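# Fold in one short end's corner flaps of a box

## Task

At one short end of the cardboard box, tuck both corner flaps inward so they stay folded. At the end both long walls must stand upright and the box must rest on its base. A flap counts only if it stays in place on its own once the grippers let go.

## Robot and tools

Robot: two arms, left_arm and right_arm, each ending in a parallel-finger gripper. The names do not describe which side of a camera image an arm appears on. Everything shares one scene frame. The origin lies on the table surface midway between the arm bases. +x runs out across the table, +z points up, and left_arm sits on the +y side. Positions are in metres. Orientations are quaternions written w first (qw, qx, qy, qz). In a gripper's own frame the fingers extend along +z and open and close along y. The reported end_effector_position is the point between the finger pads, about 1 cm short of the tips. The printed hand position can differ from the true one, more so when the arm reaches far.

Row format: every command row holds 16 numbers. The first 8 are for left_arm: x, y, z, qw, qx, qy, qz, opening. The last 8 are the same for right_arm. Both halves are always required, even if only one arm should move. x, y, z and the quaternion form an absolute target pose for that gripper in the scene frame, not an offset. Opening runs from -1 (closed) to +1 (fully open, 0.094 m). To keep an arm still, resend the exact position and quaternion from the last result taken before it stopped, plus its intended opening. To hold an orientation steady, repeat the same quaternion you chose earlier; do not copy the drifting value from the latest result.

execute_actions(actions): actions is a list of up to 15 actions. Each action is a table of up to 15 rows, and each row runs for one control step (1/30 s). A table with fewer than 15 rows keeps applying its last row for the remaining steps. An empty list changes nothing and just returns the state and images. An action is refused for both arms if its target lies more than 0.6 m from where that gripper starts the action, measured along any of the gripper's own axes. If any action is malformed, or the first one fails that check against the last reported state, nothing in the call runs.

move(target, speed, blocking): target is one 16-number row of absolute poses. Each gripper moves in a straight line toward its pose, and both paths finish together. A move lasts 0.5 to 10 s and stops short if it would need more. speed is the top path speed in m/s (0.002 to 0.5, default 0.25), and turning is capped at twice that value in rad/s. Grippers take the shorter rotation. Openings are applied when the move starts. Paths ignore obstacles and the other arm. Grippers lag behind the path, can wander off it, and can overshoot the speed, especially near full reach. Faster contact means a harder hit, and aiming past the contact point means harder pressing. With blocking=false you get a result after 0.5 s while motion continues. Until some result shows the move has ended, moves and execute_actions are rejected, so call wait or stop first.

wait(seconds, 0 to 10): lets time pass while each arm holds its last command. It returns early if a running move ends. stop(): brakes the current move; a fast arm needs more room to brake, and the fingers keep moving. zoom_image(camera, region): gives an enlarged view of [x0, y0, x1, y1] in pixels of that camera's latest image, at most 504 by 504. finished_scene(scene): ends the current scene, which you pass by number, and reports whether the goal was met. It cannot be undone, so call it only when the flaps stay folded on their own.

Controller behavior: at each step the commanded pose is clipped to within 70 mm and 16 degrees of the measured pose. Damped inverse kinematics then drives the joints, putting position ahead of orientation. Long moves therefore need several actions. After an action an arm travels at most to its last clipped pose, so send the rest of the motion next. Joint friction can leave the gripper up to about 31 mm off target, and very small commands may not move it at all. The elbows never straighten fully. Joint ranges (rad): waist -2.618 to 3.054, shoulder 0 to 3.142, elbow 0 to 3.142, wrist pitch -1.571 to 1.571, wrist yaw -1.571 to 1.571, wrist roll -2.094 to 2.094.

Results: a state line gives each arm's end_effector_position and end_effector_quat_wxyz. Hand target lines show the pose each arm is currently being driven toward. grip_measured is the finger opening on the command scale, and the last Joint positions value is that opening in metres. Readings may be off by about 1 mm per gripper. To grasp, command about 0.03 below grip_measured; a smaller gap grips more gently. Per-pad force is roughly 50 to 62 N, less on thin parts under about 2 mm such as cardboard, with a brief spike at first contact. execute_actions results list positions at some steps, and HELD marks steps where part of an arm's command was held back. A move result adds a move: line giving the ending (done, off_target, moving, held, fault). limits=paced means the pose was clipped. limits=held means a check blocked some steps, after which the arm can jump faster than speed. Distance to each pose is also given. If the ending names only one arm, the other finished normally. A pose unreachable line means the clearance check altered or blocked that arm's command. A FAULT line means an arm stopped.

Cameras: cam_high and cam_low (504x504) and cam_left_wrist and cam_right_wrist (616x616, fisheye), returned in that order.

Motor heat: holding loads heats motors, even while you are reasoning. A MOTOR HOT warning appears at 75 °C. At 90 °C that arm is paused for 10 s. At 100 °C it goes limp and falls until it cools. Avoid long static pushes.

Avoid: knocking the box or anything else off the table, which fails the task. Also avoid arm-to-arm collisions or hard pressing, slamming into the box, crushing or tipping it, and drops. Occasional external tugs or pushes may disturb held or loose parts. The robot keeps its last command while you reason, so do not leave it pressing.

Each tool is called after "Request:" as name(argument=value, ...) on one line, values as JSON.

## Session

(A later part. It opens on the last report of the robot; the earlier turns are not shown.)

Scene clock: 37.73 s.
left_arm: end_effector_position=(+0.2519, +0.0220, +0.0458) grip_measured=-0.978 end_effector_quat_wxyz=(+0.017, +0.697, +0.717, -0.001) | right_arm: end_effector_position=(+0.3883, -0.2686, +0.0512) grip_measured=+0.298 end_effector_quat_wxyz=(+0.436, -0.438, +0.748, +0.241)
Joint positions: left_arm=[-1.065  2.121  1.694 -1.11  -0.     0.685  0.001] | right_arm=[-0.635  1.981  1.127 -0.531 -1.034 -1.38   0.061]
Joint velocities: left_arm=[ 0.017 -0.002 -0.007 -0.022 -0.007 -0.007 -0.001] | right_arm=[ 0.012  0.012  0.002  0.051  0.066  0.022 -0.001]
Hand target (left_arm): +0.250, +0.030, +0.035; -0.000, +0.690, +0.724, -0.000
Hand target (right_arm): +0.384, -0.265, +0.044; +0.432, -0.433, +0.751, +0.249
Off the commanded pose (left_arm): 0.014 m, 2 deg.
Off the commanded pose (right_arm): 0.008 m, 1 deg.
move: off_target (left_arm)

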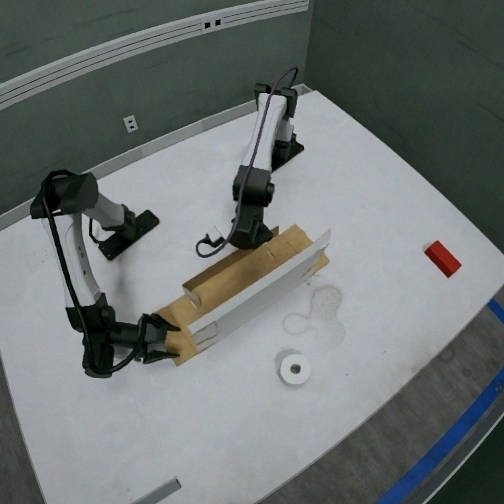

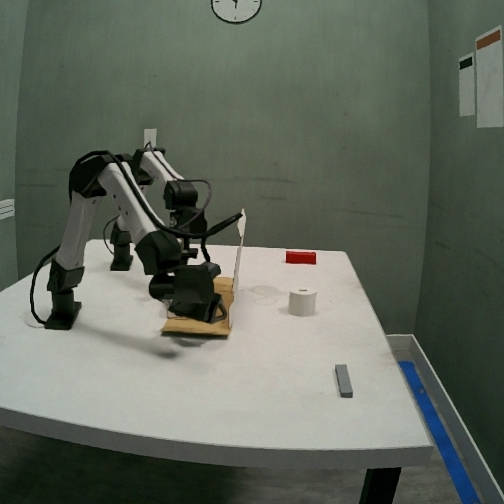

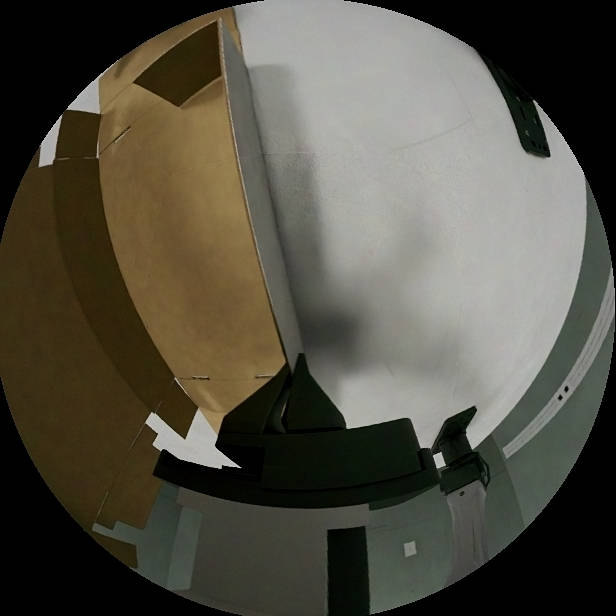

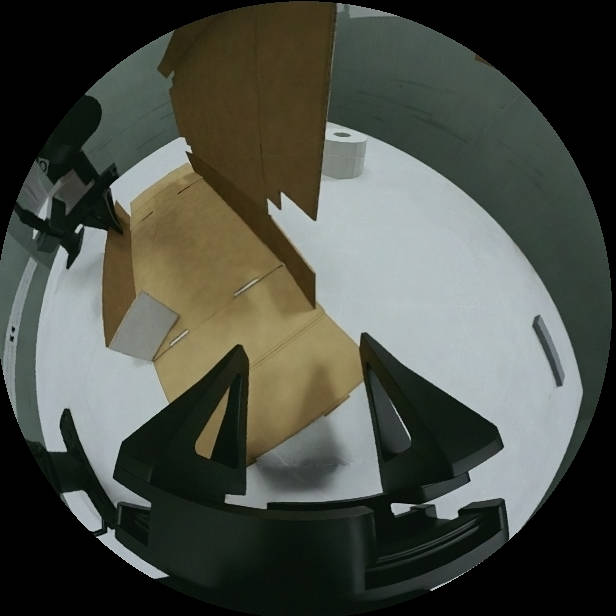

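Same as before, shifted about +0.02 in y.

Request:
move(target=[0.25,0.03,0.035,0,0.69,0.724,0,-1,0.417,-0.22,0.04,0.433,-0.433,0.75,0.25,0.3], speed=0.07)

Request:
execute_actions(actions=[[[0.25,0.03,0.035,0,0.69,0.724,0,-1,0.407,-0.22,0.042,0.433,-0.433,0.75,0.25,-0.4]],[[0.25,0.03,0.035,0,0.69,0.724,0,-1,0.397,-0.218,0.042,0.433,-0.433,0.75,0.25,-1]],[[0.25,0.03,0.035,0,0.69,0.724,0,-1,0.387,-0.215,0.042,0.433,-0.433,0.75,0.25,-1]]])

Request:
move(target=[0.25,0.03,0.035,0,0.69,0.724,0,-1,0.372,-0.195,0.047,0.44,-0.23,0.86,0.12,-1], speed=0.15)

Request:
move(target=[0.25,0.03,0.035,0,0.69,0.724,0,-1,0.372,-0.185,0.055,0.35,-0.1,0.93,0.04,-0.75], speed=0.15)

Scene clock: 53.47 s.
left_arm: end_effector_position=(+0.2519, +0.0220, +0.0458) grip_measured=-0.978 end_effector_quat_wxyz=(+0.017, +0.697, +0.717, -0.001) | right_arm: end_effector_position=(+0.4211, -0.2232, +0.0498) grip_measured=+0.298 end_effector_quat_wxyz=(+0.441, -0.438, +0.745, +0.242)
Joint positions: left_arm=[-1.065  2.121  1.694 -1.11  -0.     0.685  0.001] | right_arm=[-0.484  1.993  1.105 -0.257 -0.997 -1.104  0.061]
Joint velocities: left_arm=[-0.002 -0.002  0.002 -0.007 -0.037 -0.022 -0.001] | right_arm=[-0.007 -0.007 -0.007  0.081 -0.007 -0.007 -0.   ]
Hand target (left_arm): +0.250, +0.030, +0.035; -0.000, +0.690, +0.724, -0.000
Hand target (right_arm): +0.416, -0.220, +0.040; +0.432, -0.433, +0.751, +0.249
Off the commanded pose (left_arm): 0.014 m, 2 deg.
Off the commanded pose (right_arm): 0.011 m, 1 deg.
move: off_target (left_arm, right_arm)

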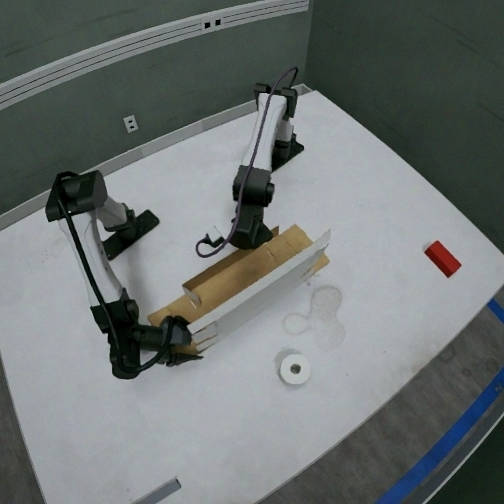

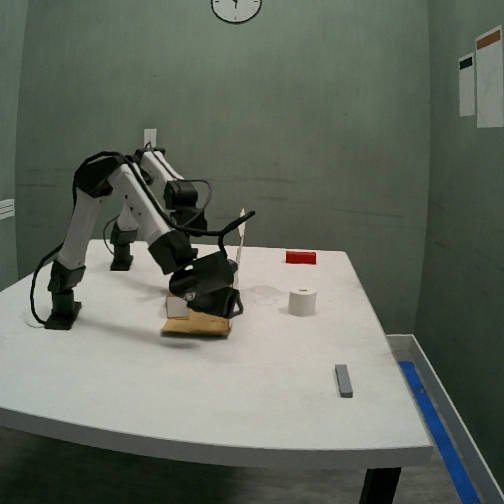

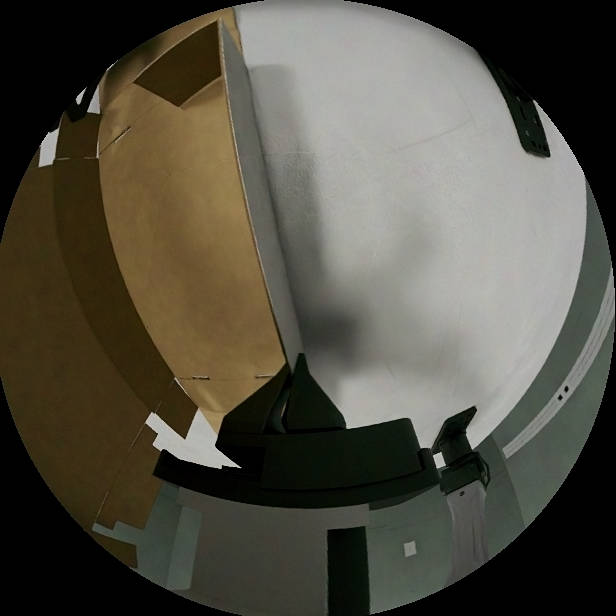

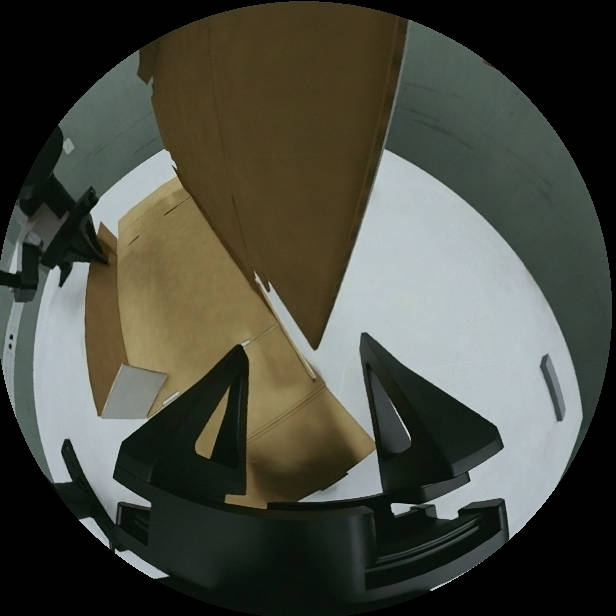

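Scene clock: 54.97 s.
left_arm: end_effector_position=(+0.2510, +0.0235, +0.0458) grip_measured=-0.978 end_effector_quat_wxyz=(+0.013, +0.699, +0.715, -0.000) | right_arm: end_effector_position=(+0.3959, -0.2185, +0.0409) grip_measured=-0.979 end_effector_quat_wxyz=(+0.435, -0.431, +0.751, +0.246)
Joint positions: left_arm=[-1.065  2.121  1.694 -1.117 -0.002  0.691  0.001] | right_arm=[-0.49   1.938  0.985 -0.21  -0.994 -1.101  0.001]
Joint velocities: left_arm=[-0.002 -0.002 -0.002 -0.081 -0.022  0.022 -0.   ] | right_arm=[ 0.017 -0.012  0.002 -0.051 -0.037 -0.037 -0.001]
Hand target (left_arm): +0.250, +0.030, +0.035; -0.000, +0.690, +0.724, -0.000
Hand target (right_arm): +0.387, -0.215, +0.042; +0.433, -0.433, +0.750, +0.250
Off the commanded pose (left_arm): 0.013 m, 2 deg.
Off the commanded pose (right_arm): 0.010 m, 1 deg.
Step readings (end_effector_position; steps 1 to 15: 1st action; 16 to 30: 2nd action; 31 to 45: 3rd action):
0: left_arm (+0.2519, +0.0220, +0.0458) | right_arm (+0.4211, -0.2232, +0.0498)
1: left_arm (+0.2519, +0.0220, +0.0458) | right_arm (+0.4204, -0.2230, +0.0489)
2: left_arm (+0.2519, +0.0220, +0.0458) | right_arm (+0.4185, -0.2225, +0.0475)
4: left_arm (+0.2519, +0.0220, +0.0458) | right_arm (+0.4138, -0.2211, +0.0432)
8: left_arm (+0.2520, +0.0220, +0.0458) | right_arm (+0.4118, -0.2206, +0.0414)
15: left_arm (+0.2520, +0.0220, +0.0458) | right_arm (+0.4118, -0.2206, +0.0414)
16: left_arm (+0.2519, +0.0221, +0.0458) | right_arm (+0.4113, -0.2206, +0.0411)
17: left_arm (+0.2519, +0.0222, +0.0458) | right_arm (+0.4093, -0.2207, +0.0409)
19: left_arm (+0.2533, +0.0210, +0.0459) | right_arm (+0.4034, -0.2183, +0.0405)
23: left_arm (+0.2529, +0.0214, +0.0458) | right_arm (+0.4024, -0.2181, +0.0407)
30: left_arm (+0.2529, +0.0214, +0.0458) | right_arm (+0.4025, -0.2181, +0.0408)
31: left_arm (+0.2528, +0.0215, +0.0458) | right_arm (+0.4016, -0.2179, +0.0408)
32: left_arm (+0.2522, +0.0223, +0.0458) | right_arm (+0.3997, -0.2178, +0.0410)
34: left_arm (+0.2512, +0.0233, +0.0458) | right_arm (+0.3967, -0.2182, +0.0412)
38: left_arm (+0.2510, +0.0235, +0.0458) | right_arm (+0.3958, -0.2185, +0.0410)
45: end_effector_position above

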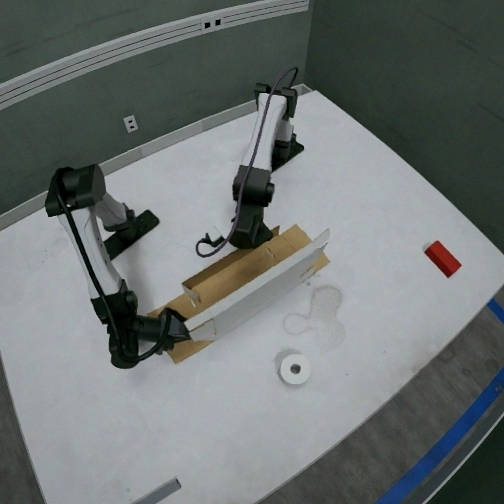

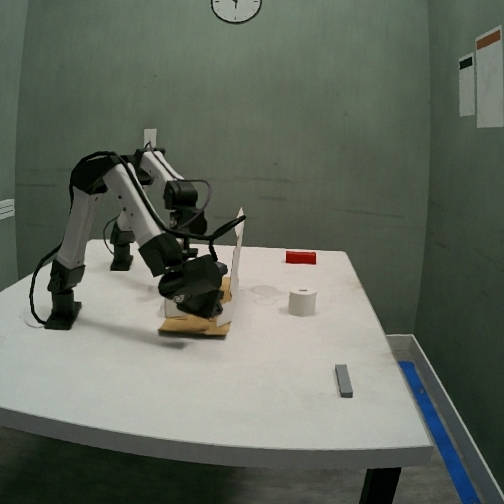

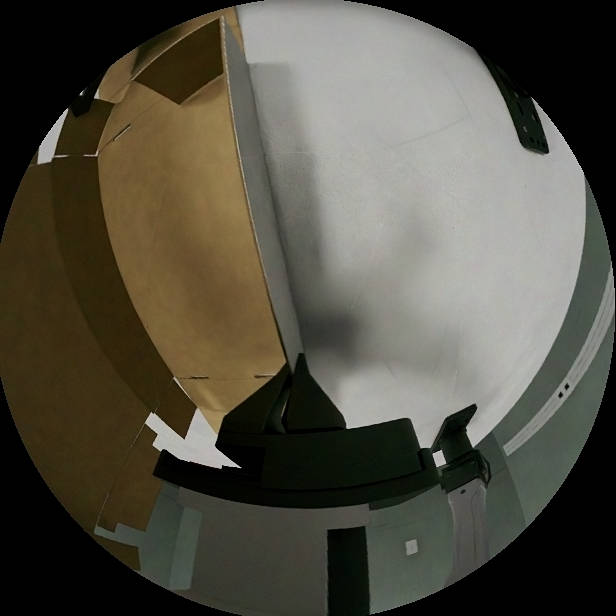

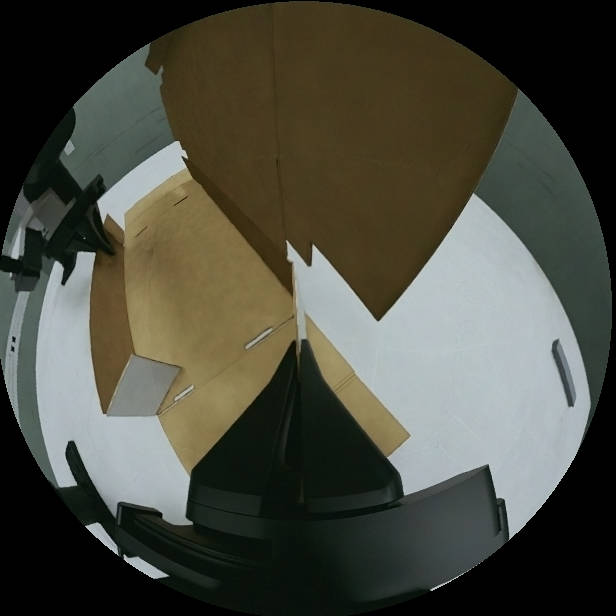

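Scene clock: 57.13 s.
left_arm: end_effector_position=(+0.2505, +0.0242, +0.0457) grip_measured=-0.978 end_effector_quat_wxyz=(+0.012, +0.702, +0.712, +0.000) | right_arm: end_effector_position=(+0.3804, -0.2030, +0.0471) grip_measured=-0.979 end_effector_quat_wxyz=(+0.446, -0.225, +0.859, +0.113)
Joint positions: left_arm=[-1.065  2.121  1.694 -1.12  -0.002  0.698  0.001] | right_arm=[-0.275  1.609  0.554  0.357 -0.458 -0.362  0.001]
Joint velocities: left_arm=[ 0.002 -0.007 -0.007 -0.007 -0.037 -0.022 -0.001] | right_arm=[ 0.007 -0.012 -0.027  0.037  0.037  0.022  0.001]
Hand target (left_arm): +0.250, +0.030, +0.035; -0.000, +0.690, +0.724, +0.000
Hand target (right_arm): +0.372, -0.197, +0.046; +0.442, -0.229, +0.859, +0.119
Off the commanded pose (left_arm): 0.012 m, 2 deg.
Off the commanded pose (right_arm): 0.012 m, 1 deg.
move: off_target (left_arm, right_arm)

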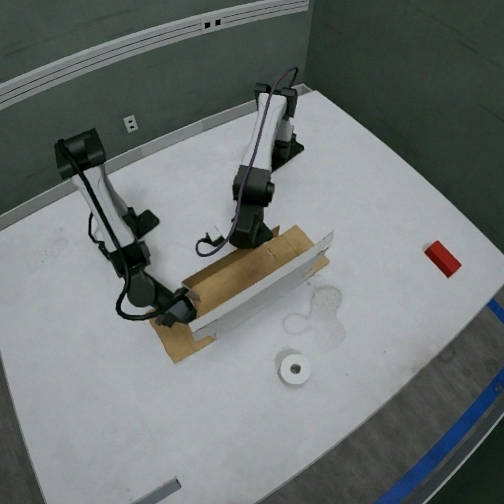

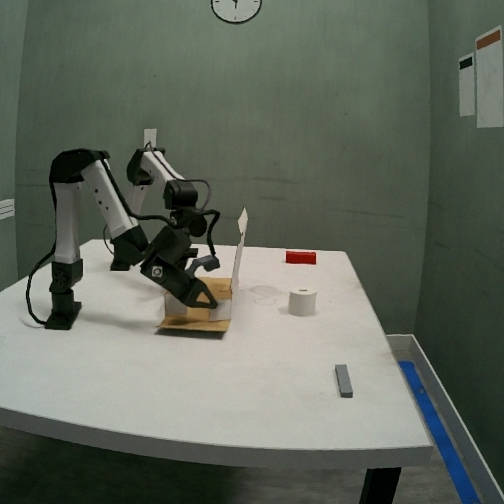

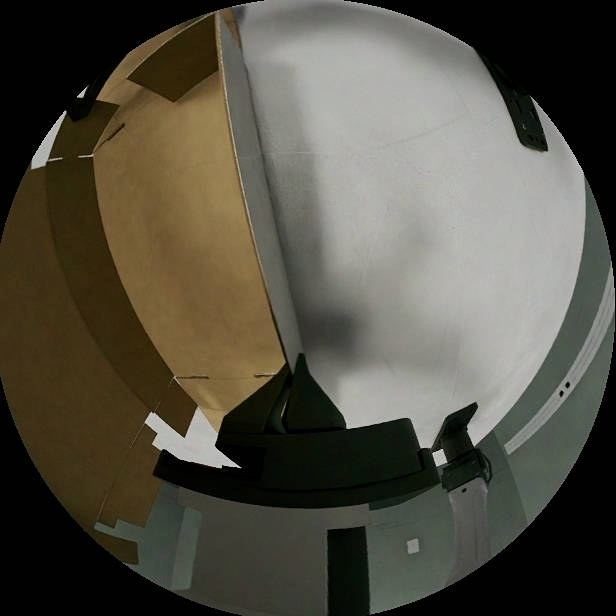

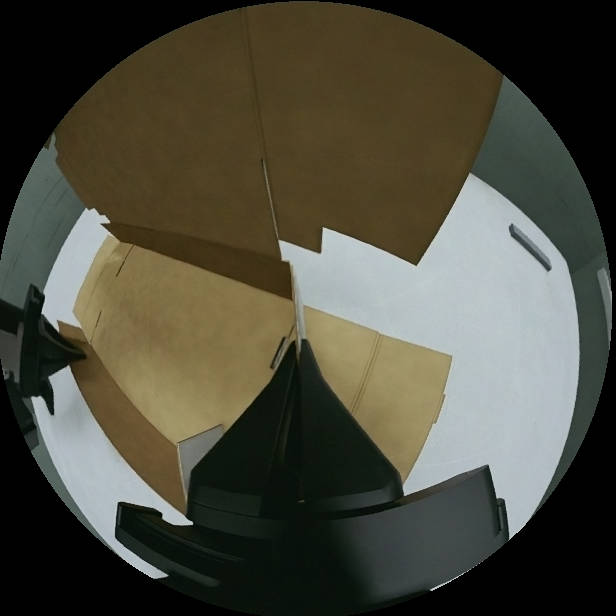

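Scene clock: 59.03 s.
left_arm: end_effector_position=(+0.2513, +0.0247, +0.0457) grip_measured=-0.978 end_effector_quat_wxyz=(+0.012, +0.697, +0.717, +0.003) | right_arm: end_effector_position=(+0.3624, -0.1904, +0.0379) grip_measured=-0.752 end_effector_quat_wxyz=(+0.332, -0.101, +0.937, +0.036)
Joint positions: left_arm=[-1.065  2.121  1.694 -1.12  -0.008  0.684  0.001] | right_arm=[-0.054  1.537  0.668 -0.023 -0.038 -0.047  0.012]
Joint velocities: left_arm=[ 0.002 -0.007 -0.007  0.007 -0.022  0.051  0.001] | right_arm=[-0.017  0.022  0.007  0.022 -0.066  0.022 -0.   ]
Hand target (left_arm): +0.250, +0.030, +0.035; -0.000, +0.690, +0.724, -0.000
Hand target (right_arm): +0.371, -0.186, +0.055; +0.352, -0.101, +0.930, +0.037
Off the commanded pose (left_arm): 0.012 m, 2 deg.
Off the commanded pose (right_arm): 0.020 m, 2 deg.
move: off_target (left_arm, right_arm)

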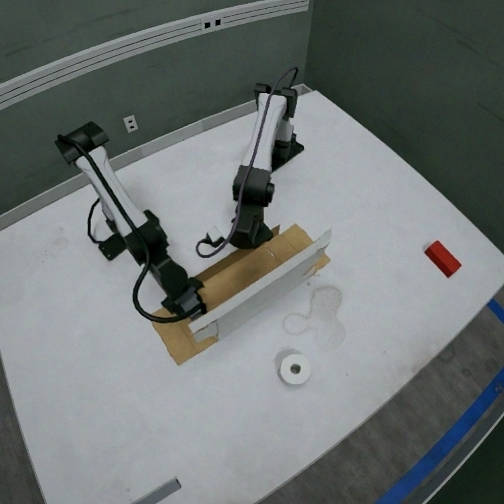

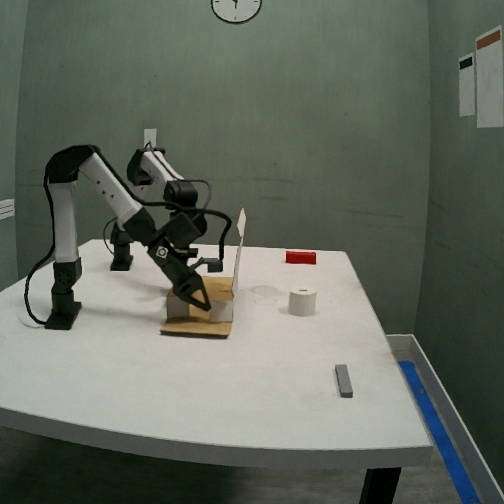

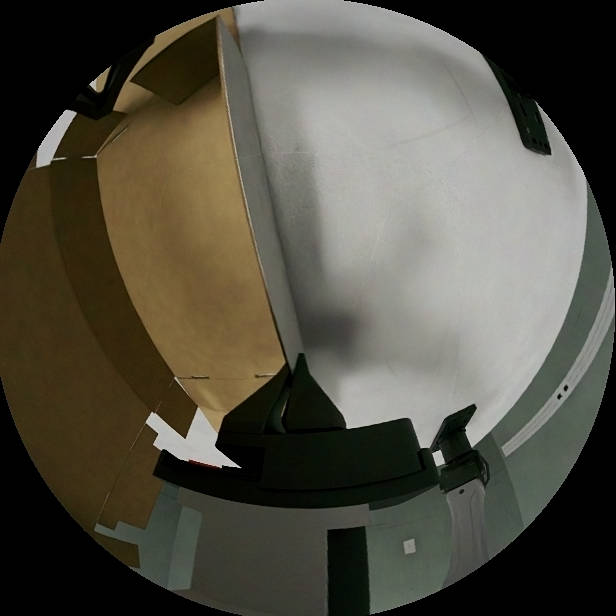

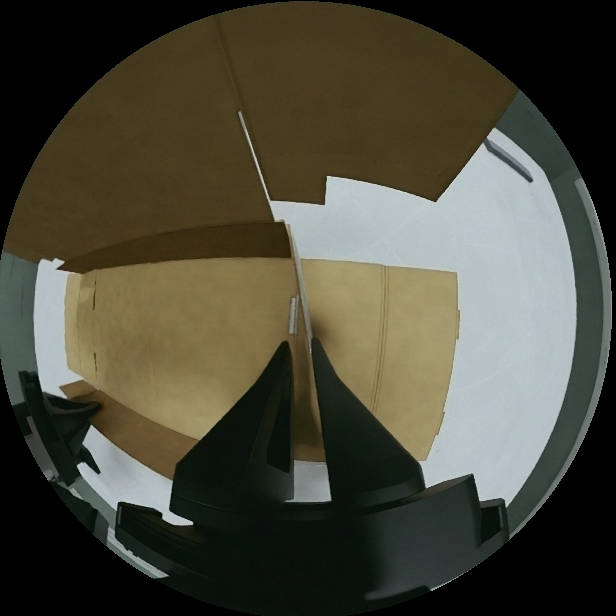

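Request:
move(target=[0.25,0.03,0.035,0,0.69,0.724,0,-1,0.372,-0.145,0.055,0.35,0.05,0.935,-0.02,-0.75], speed=0.08)

Request:
move(target=[0.25,0.03,0.035,0,0.69,0.724,0,-1,0.372,-0.16,0.055,0.35,0.05,0.935,-0.02,-0.3])

Request:
move(target=[0.25,0.03,0.035,0,0.69,0.724,0,-0.5,0.325,-0.17,0.13,0.35,0.05,0.935,-0.02,-0.3])

Request:
move(target=[0.245,0.05,0.14,0,0.69,0.724,0,-0.5,0.28,-0.24,0.17,0.2,0.05,0.98,-0.02,-0.3])

Scene clock: 70.13 s.
left_arm: end_effector_position=(+0.2519, +0.0256, +0.0457) grip_measured=-0.978 end_effector_quat_wxyz=(+0.012, +0.692, +0.722, +0.006) | right_arm: end_effector_position=(+0.3643, -0.1513, +0.0501) grip_measured=-0.752 end_effector_quat_wxyz=(+0.345, +0.046, +0.937, -0.024)
Joint positions: left_arm=[-1.065  2.121  1.694 -1.121 -0.014  0.671  0.001] | right_arm=[ 0.216  1.588  0.774 -0.126  0.342  0.41   0.012]
Joint velocities: left_arm=[ 0.002 -0.012 -0.022 -0.007  0.007 -0.081  0.001] | right_arm=[-0.002  0.007 -0.002 -0.022  0.007 -0.022 -0.001]
Hand target (left_arm): +0.250, +0.030, +0.035; -0.000, +0.690, +0.724, +0.000
Hand target (right_arm): +0.372, -0.146, +0.055; +0.353, +0.049, +0.934, -0.022
Off the commanded pose (left_arm): 0.012 m, 2 deg.
Off the commanded pose (right_arm): 0.011 m, 1 deg.
move: off_target (left_arm, right_arm)

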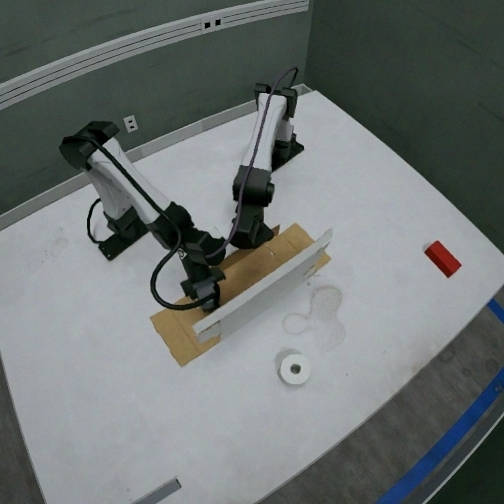

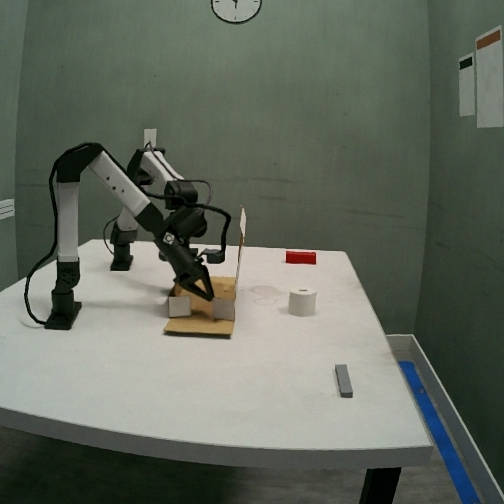

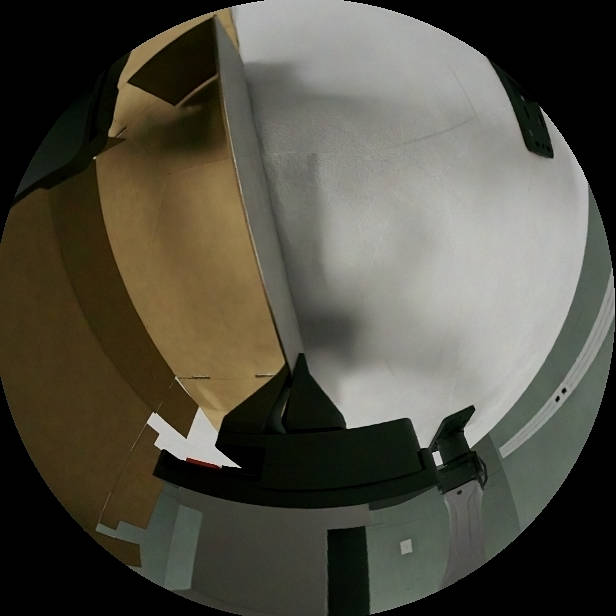

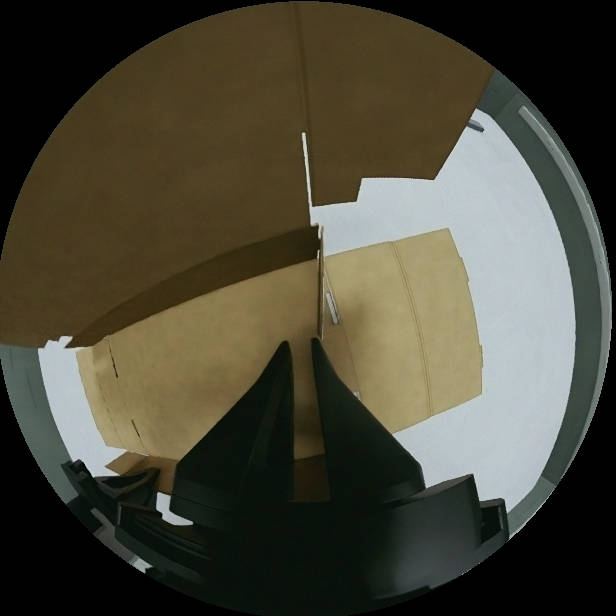

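Scene clock: 70.83 s.
left_arm: end_effector_position=(+0.2535, +0.0237, +0.0458) grip_measured=-0.978 end_effector_quat_wxyz=(+0.017, +0.692, +0.722, +0.005) | right_arm: end_effector_position=(+0.3657, -0.1556, +0.0488) grip_measured=-0.302 end_effector_quat_wxyz=(+0.340, +0.045, +0.939, -0.018)
Joint positions: left_arm=[-1.065  2.121  1.694 -1.111 -0.014  0.671  0.001] | right_arm=[ 0.192  1.588  0.774 -0.126  0.313  0.393  0.033]
Joint velocities: left_arm=[ 0.012 -0.012 -0.007  0.037  0.037  0.081  0.001] | right_arm=[-0.002 -0.022 -0.002  0.007 -0.007 -0.037 -0.   ]
Hand target (left_arm): +0.250, +0.030, +0.035; -0.000, +0.690, +0.724, -0.000
Hand target (right_arm): +0.372, -0.160, +0.055; +0.350, +0.050, +0.935, -0.020
Off the commanded pose (left_arm): 0.013 m, 2 deg.
Off the commanded pose (right_arm): 0.010 m, 1 deg.
move: off_target (left_arm)

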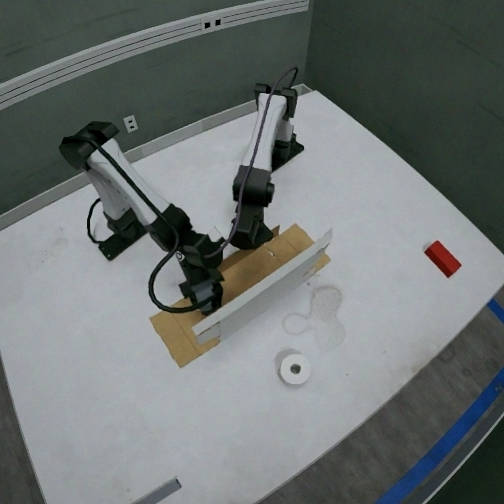

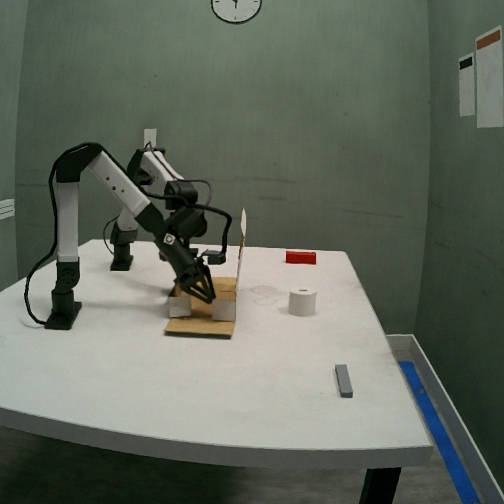

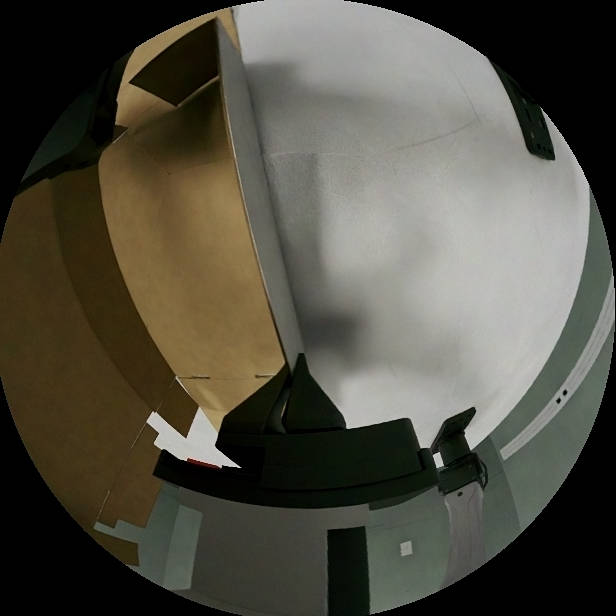

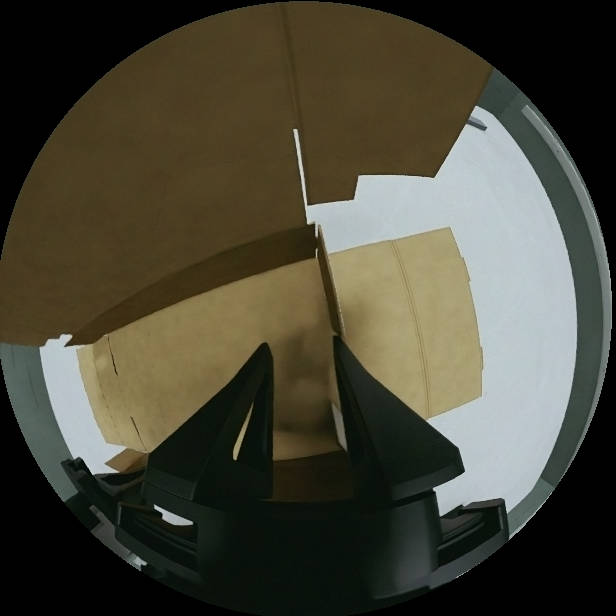

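Scene clock: 71.97 s.
left_arm: end_effector_position=(+0.2531, +0.0234, +0.0458) grip_measured=-0.503 end_effector_quat_wxyz=(+0.017, +0.692, +0.722, +0.004) | right_arm: end_effector_position=(+0.3225, -0.1737, +0.1168) grip_measured=-0.302 end_effector_quat_wxyz=(+0.336, +0.047, +0.940, -0.025)
Joint positions: left_arm=[-1.065  2.121  1.694 -1.111 -0.011  0.671  0.023] | right_arm=[ 0.2    1.291  0.823 -0.488  0.329  0.404  0.033]
Joint velocities: left_arm=[-0.002  0.007  0.007 -0.007 -0.007 -0.066 -0.   ] | right_arm=[-0.007 -0.002  0.002 -0.051  0.022 -0.007 -0.   ]
Hand target (left_arm): +0.250, +0.030, +0.035; +0.000, +0.690, +0.724, -0.000
Hand target (right_arm): +0.327, -0.170, +0.130; +0.350, +0.050, +0.935, -0.020
Off the commanded pose (left_arm): 0.013 m, 2 deg.
Off the commanded pose (right_arm): 0.014 m, 2 deg.
move: off_target (left_arm, right_arm)

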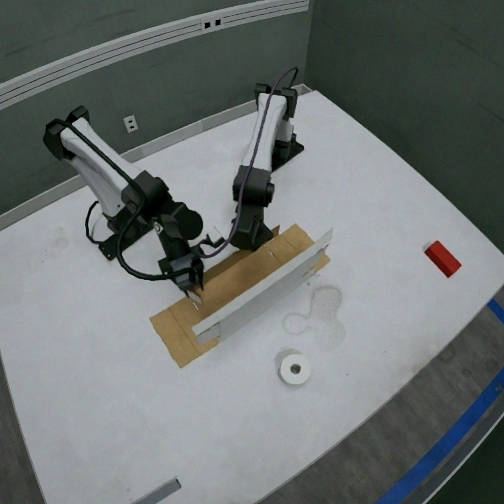

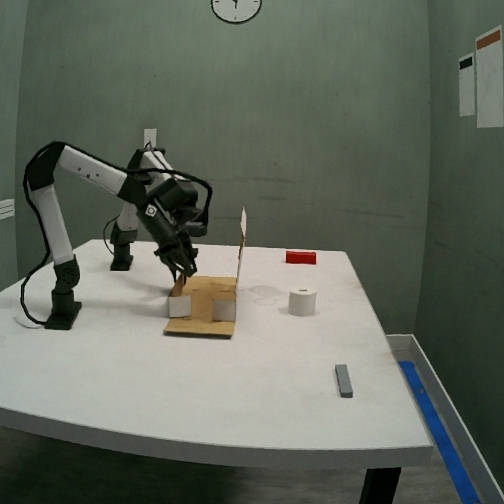

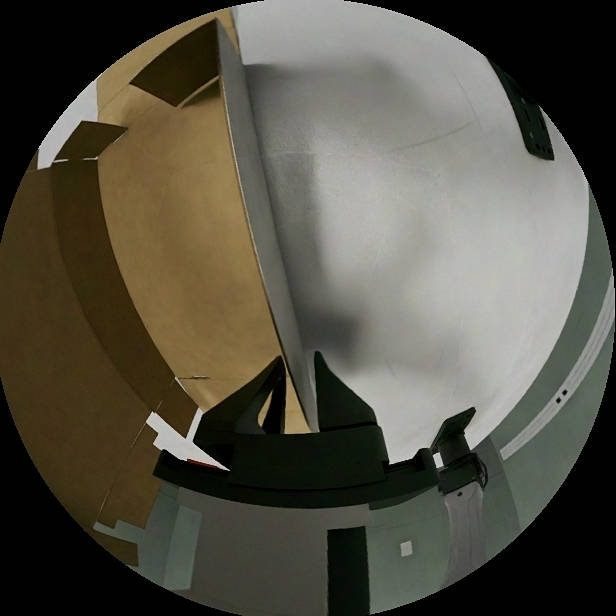

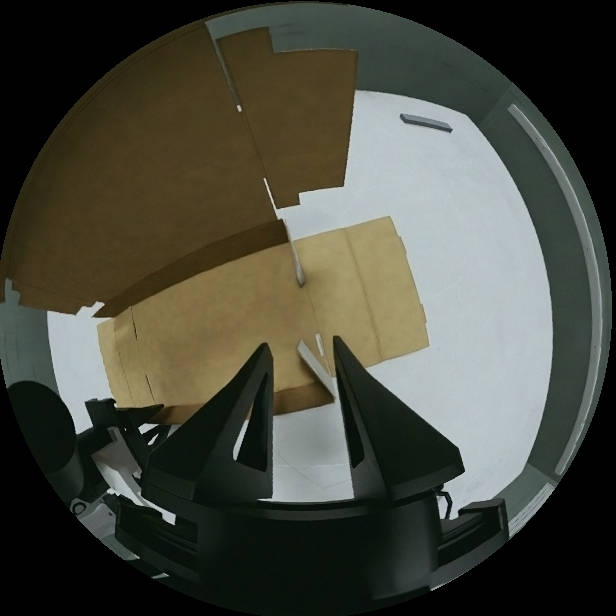

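Scene clock: 73.27 s.
left_arm: end_effector_position=(+0.2426, +0.0502, +0.1334) grip_measured=-0.503 end_effector_quat_wxyz=(-0.005, +0.691, +0.723, +0.006) | right_arm: end_effector_position=(+0.2766, -0.2391, +0.1646) grip_measured=-0.302 end_effector_quat_wxyz=(+0.194, +0.050, +0.979, -0.022)
Joint positions: left_arm=[-1.04   2.038  1.918 -1.461 -0.011  0.693  0.023] | right_arm=[-0.09   1.25   1.121 -1.063  0.107  0.2    0.033]
Joint velocities: left_arm=[-0.002 -0.012 -0.007 -0.007 -0.022 -0.007  0.   ] | right_arm=[-0.012 -0.002  0.012 -0.037 -0.037 -0.007 -0.   ]
Hand target (left_arm): +0.244, +0.051, +0.140; +0.001, +0.690, +0.724, +0.000
Hand target (right_arm): +0.281, -0.240, +0.171; +0.198, +0.050, +0.979, -0.019
Off the commanded pose (left_arm): 0.007 m, 1 deg.
Off the commanded pose (right_arm): 0.006 m, 1 deg.
move: done

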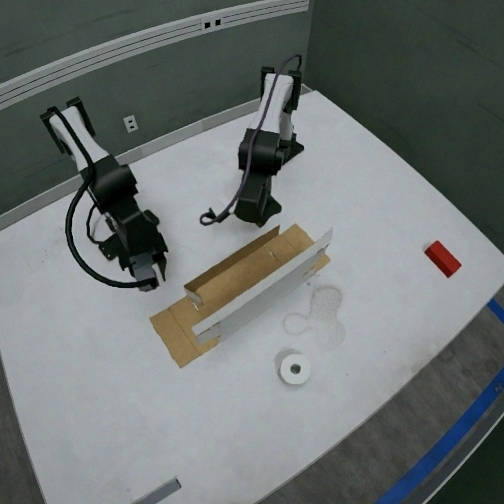

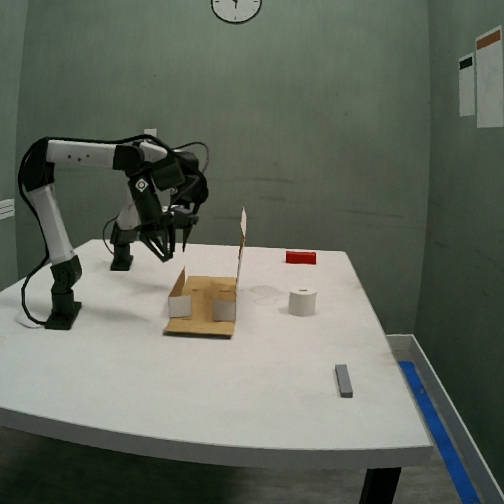

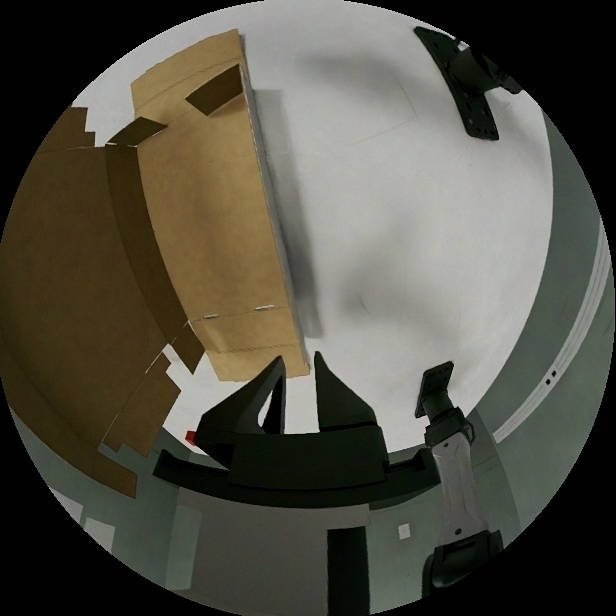

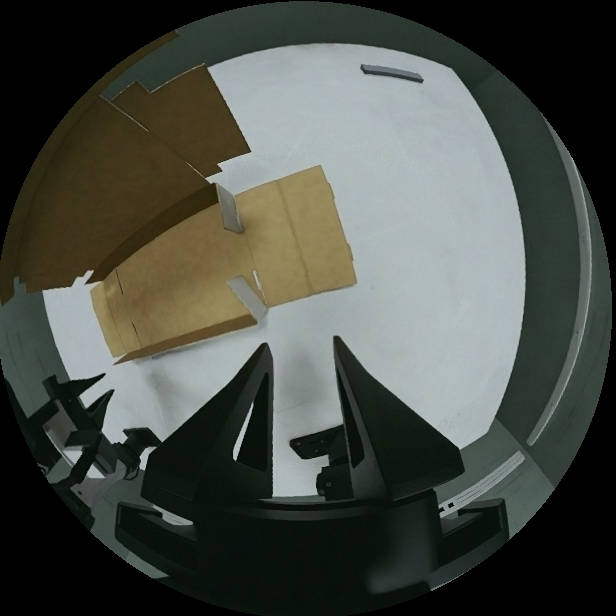

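The far flap sits at about 90° and the near one is slightly past it.

Request:
finished_scene(scene=2)

The scene is finished: the task was done.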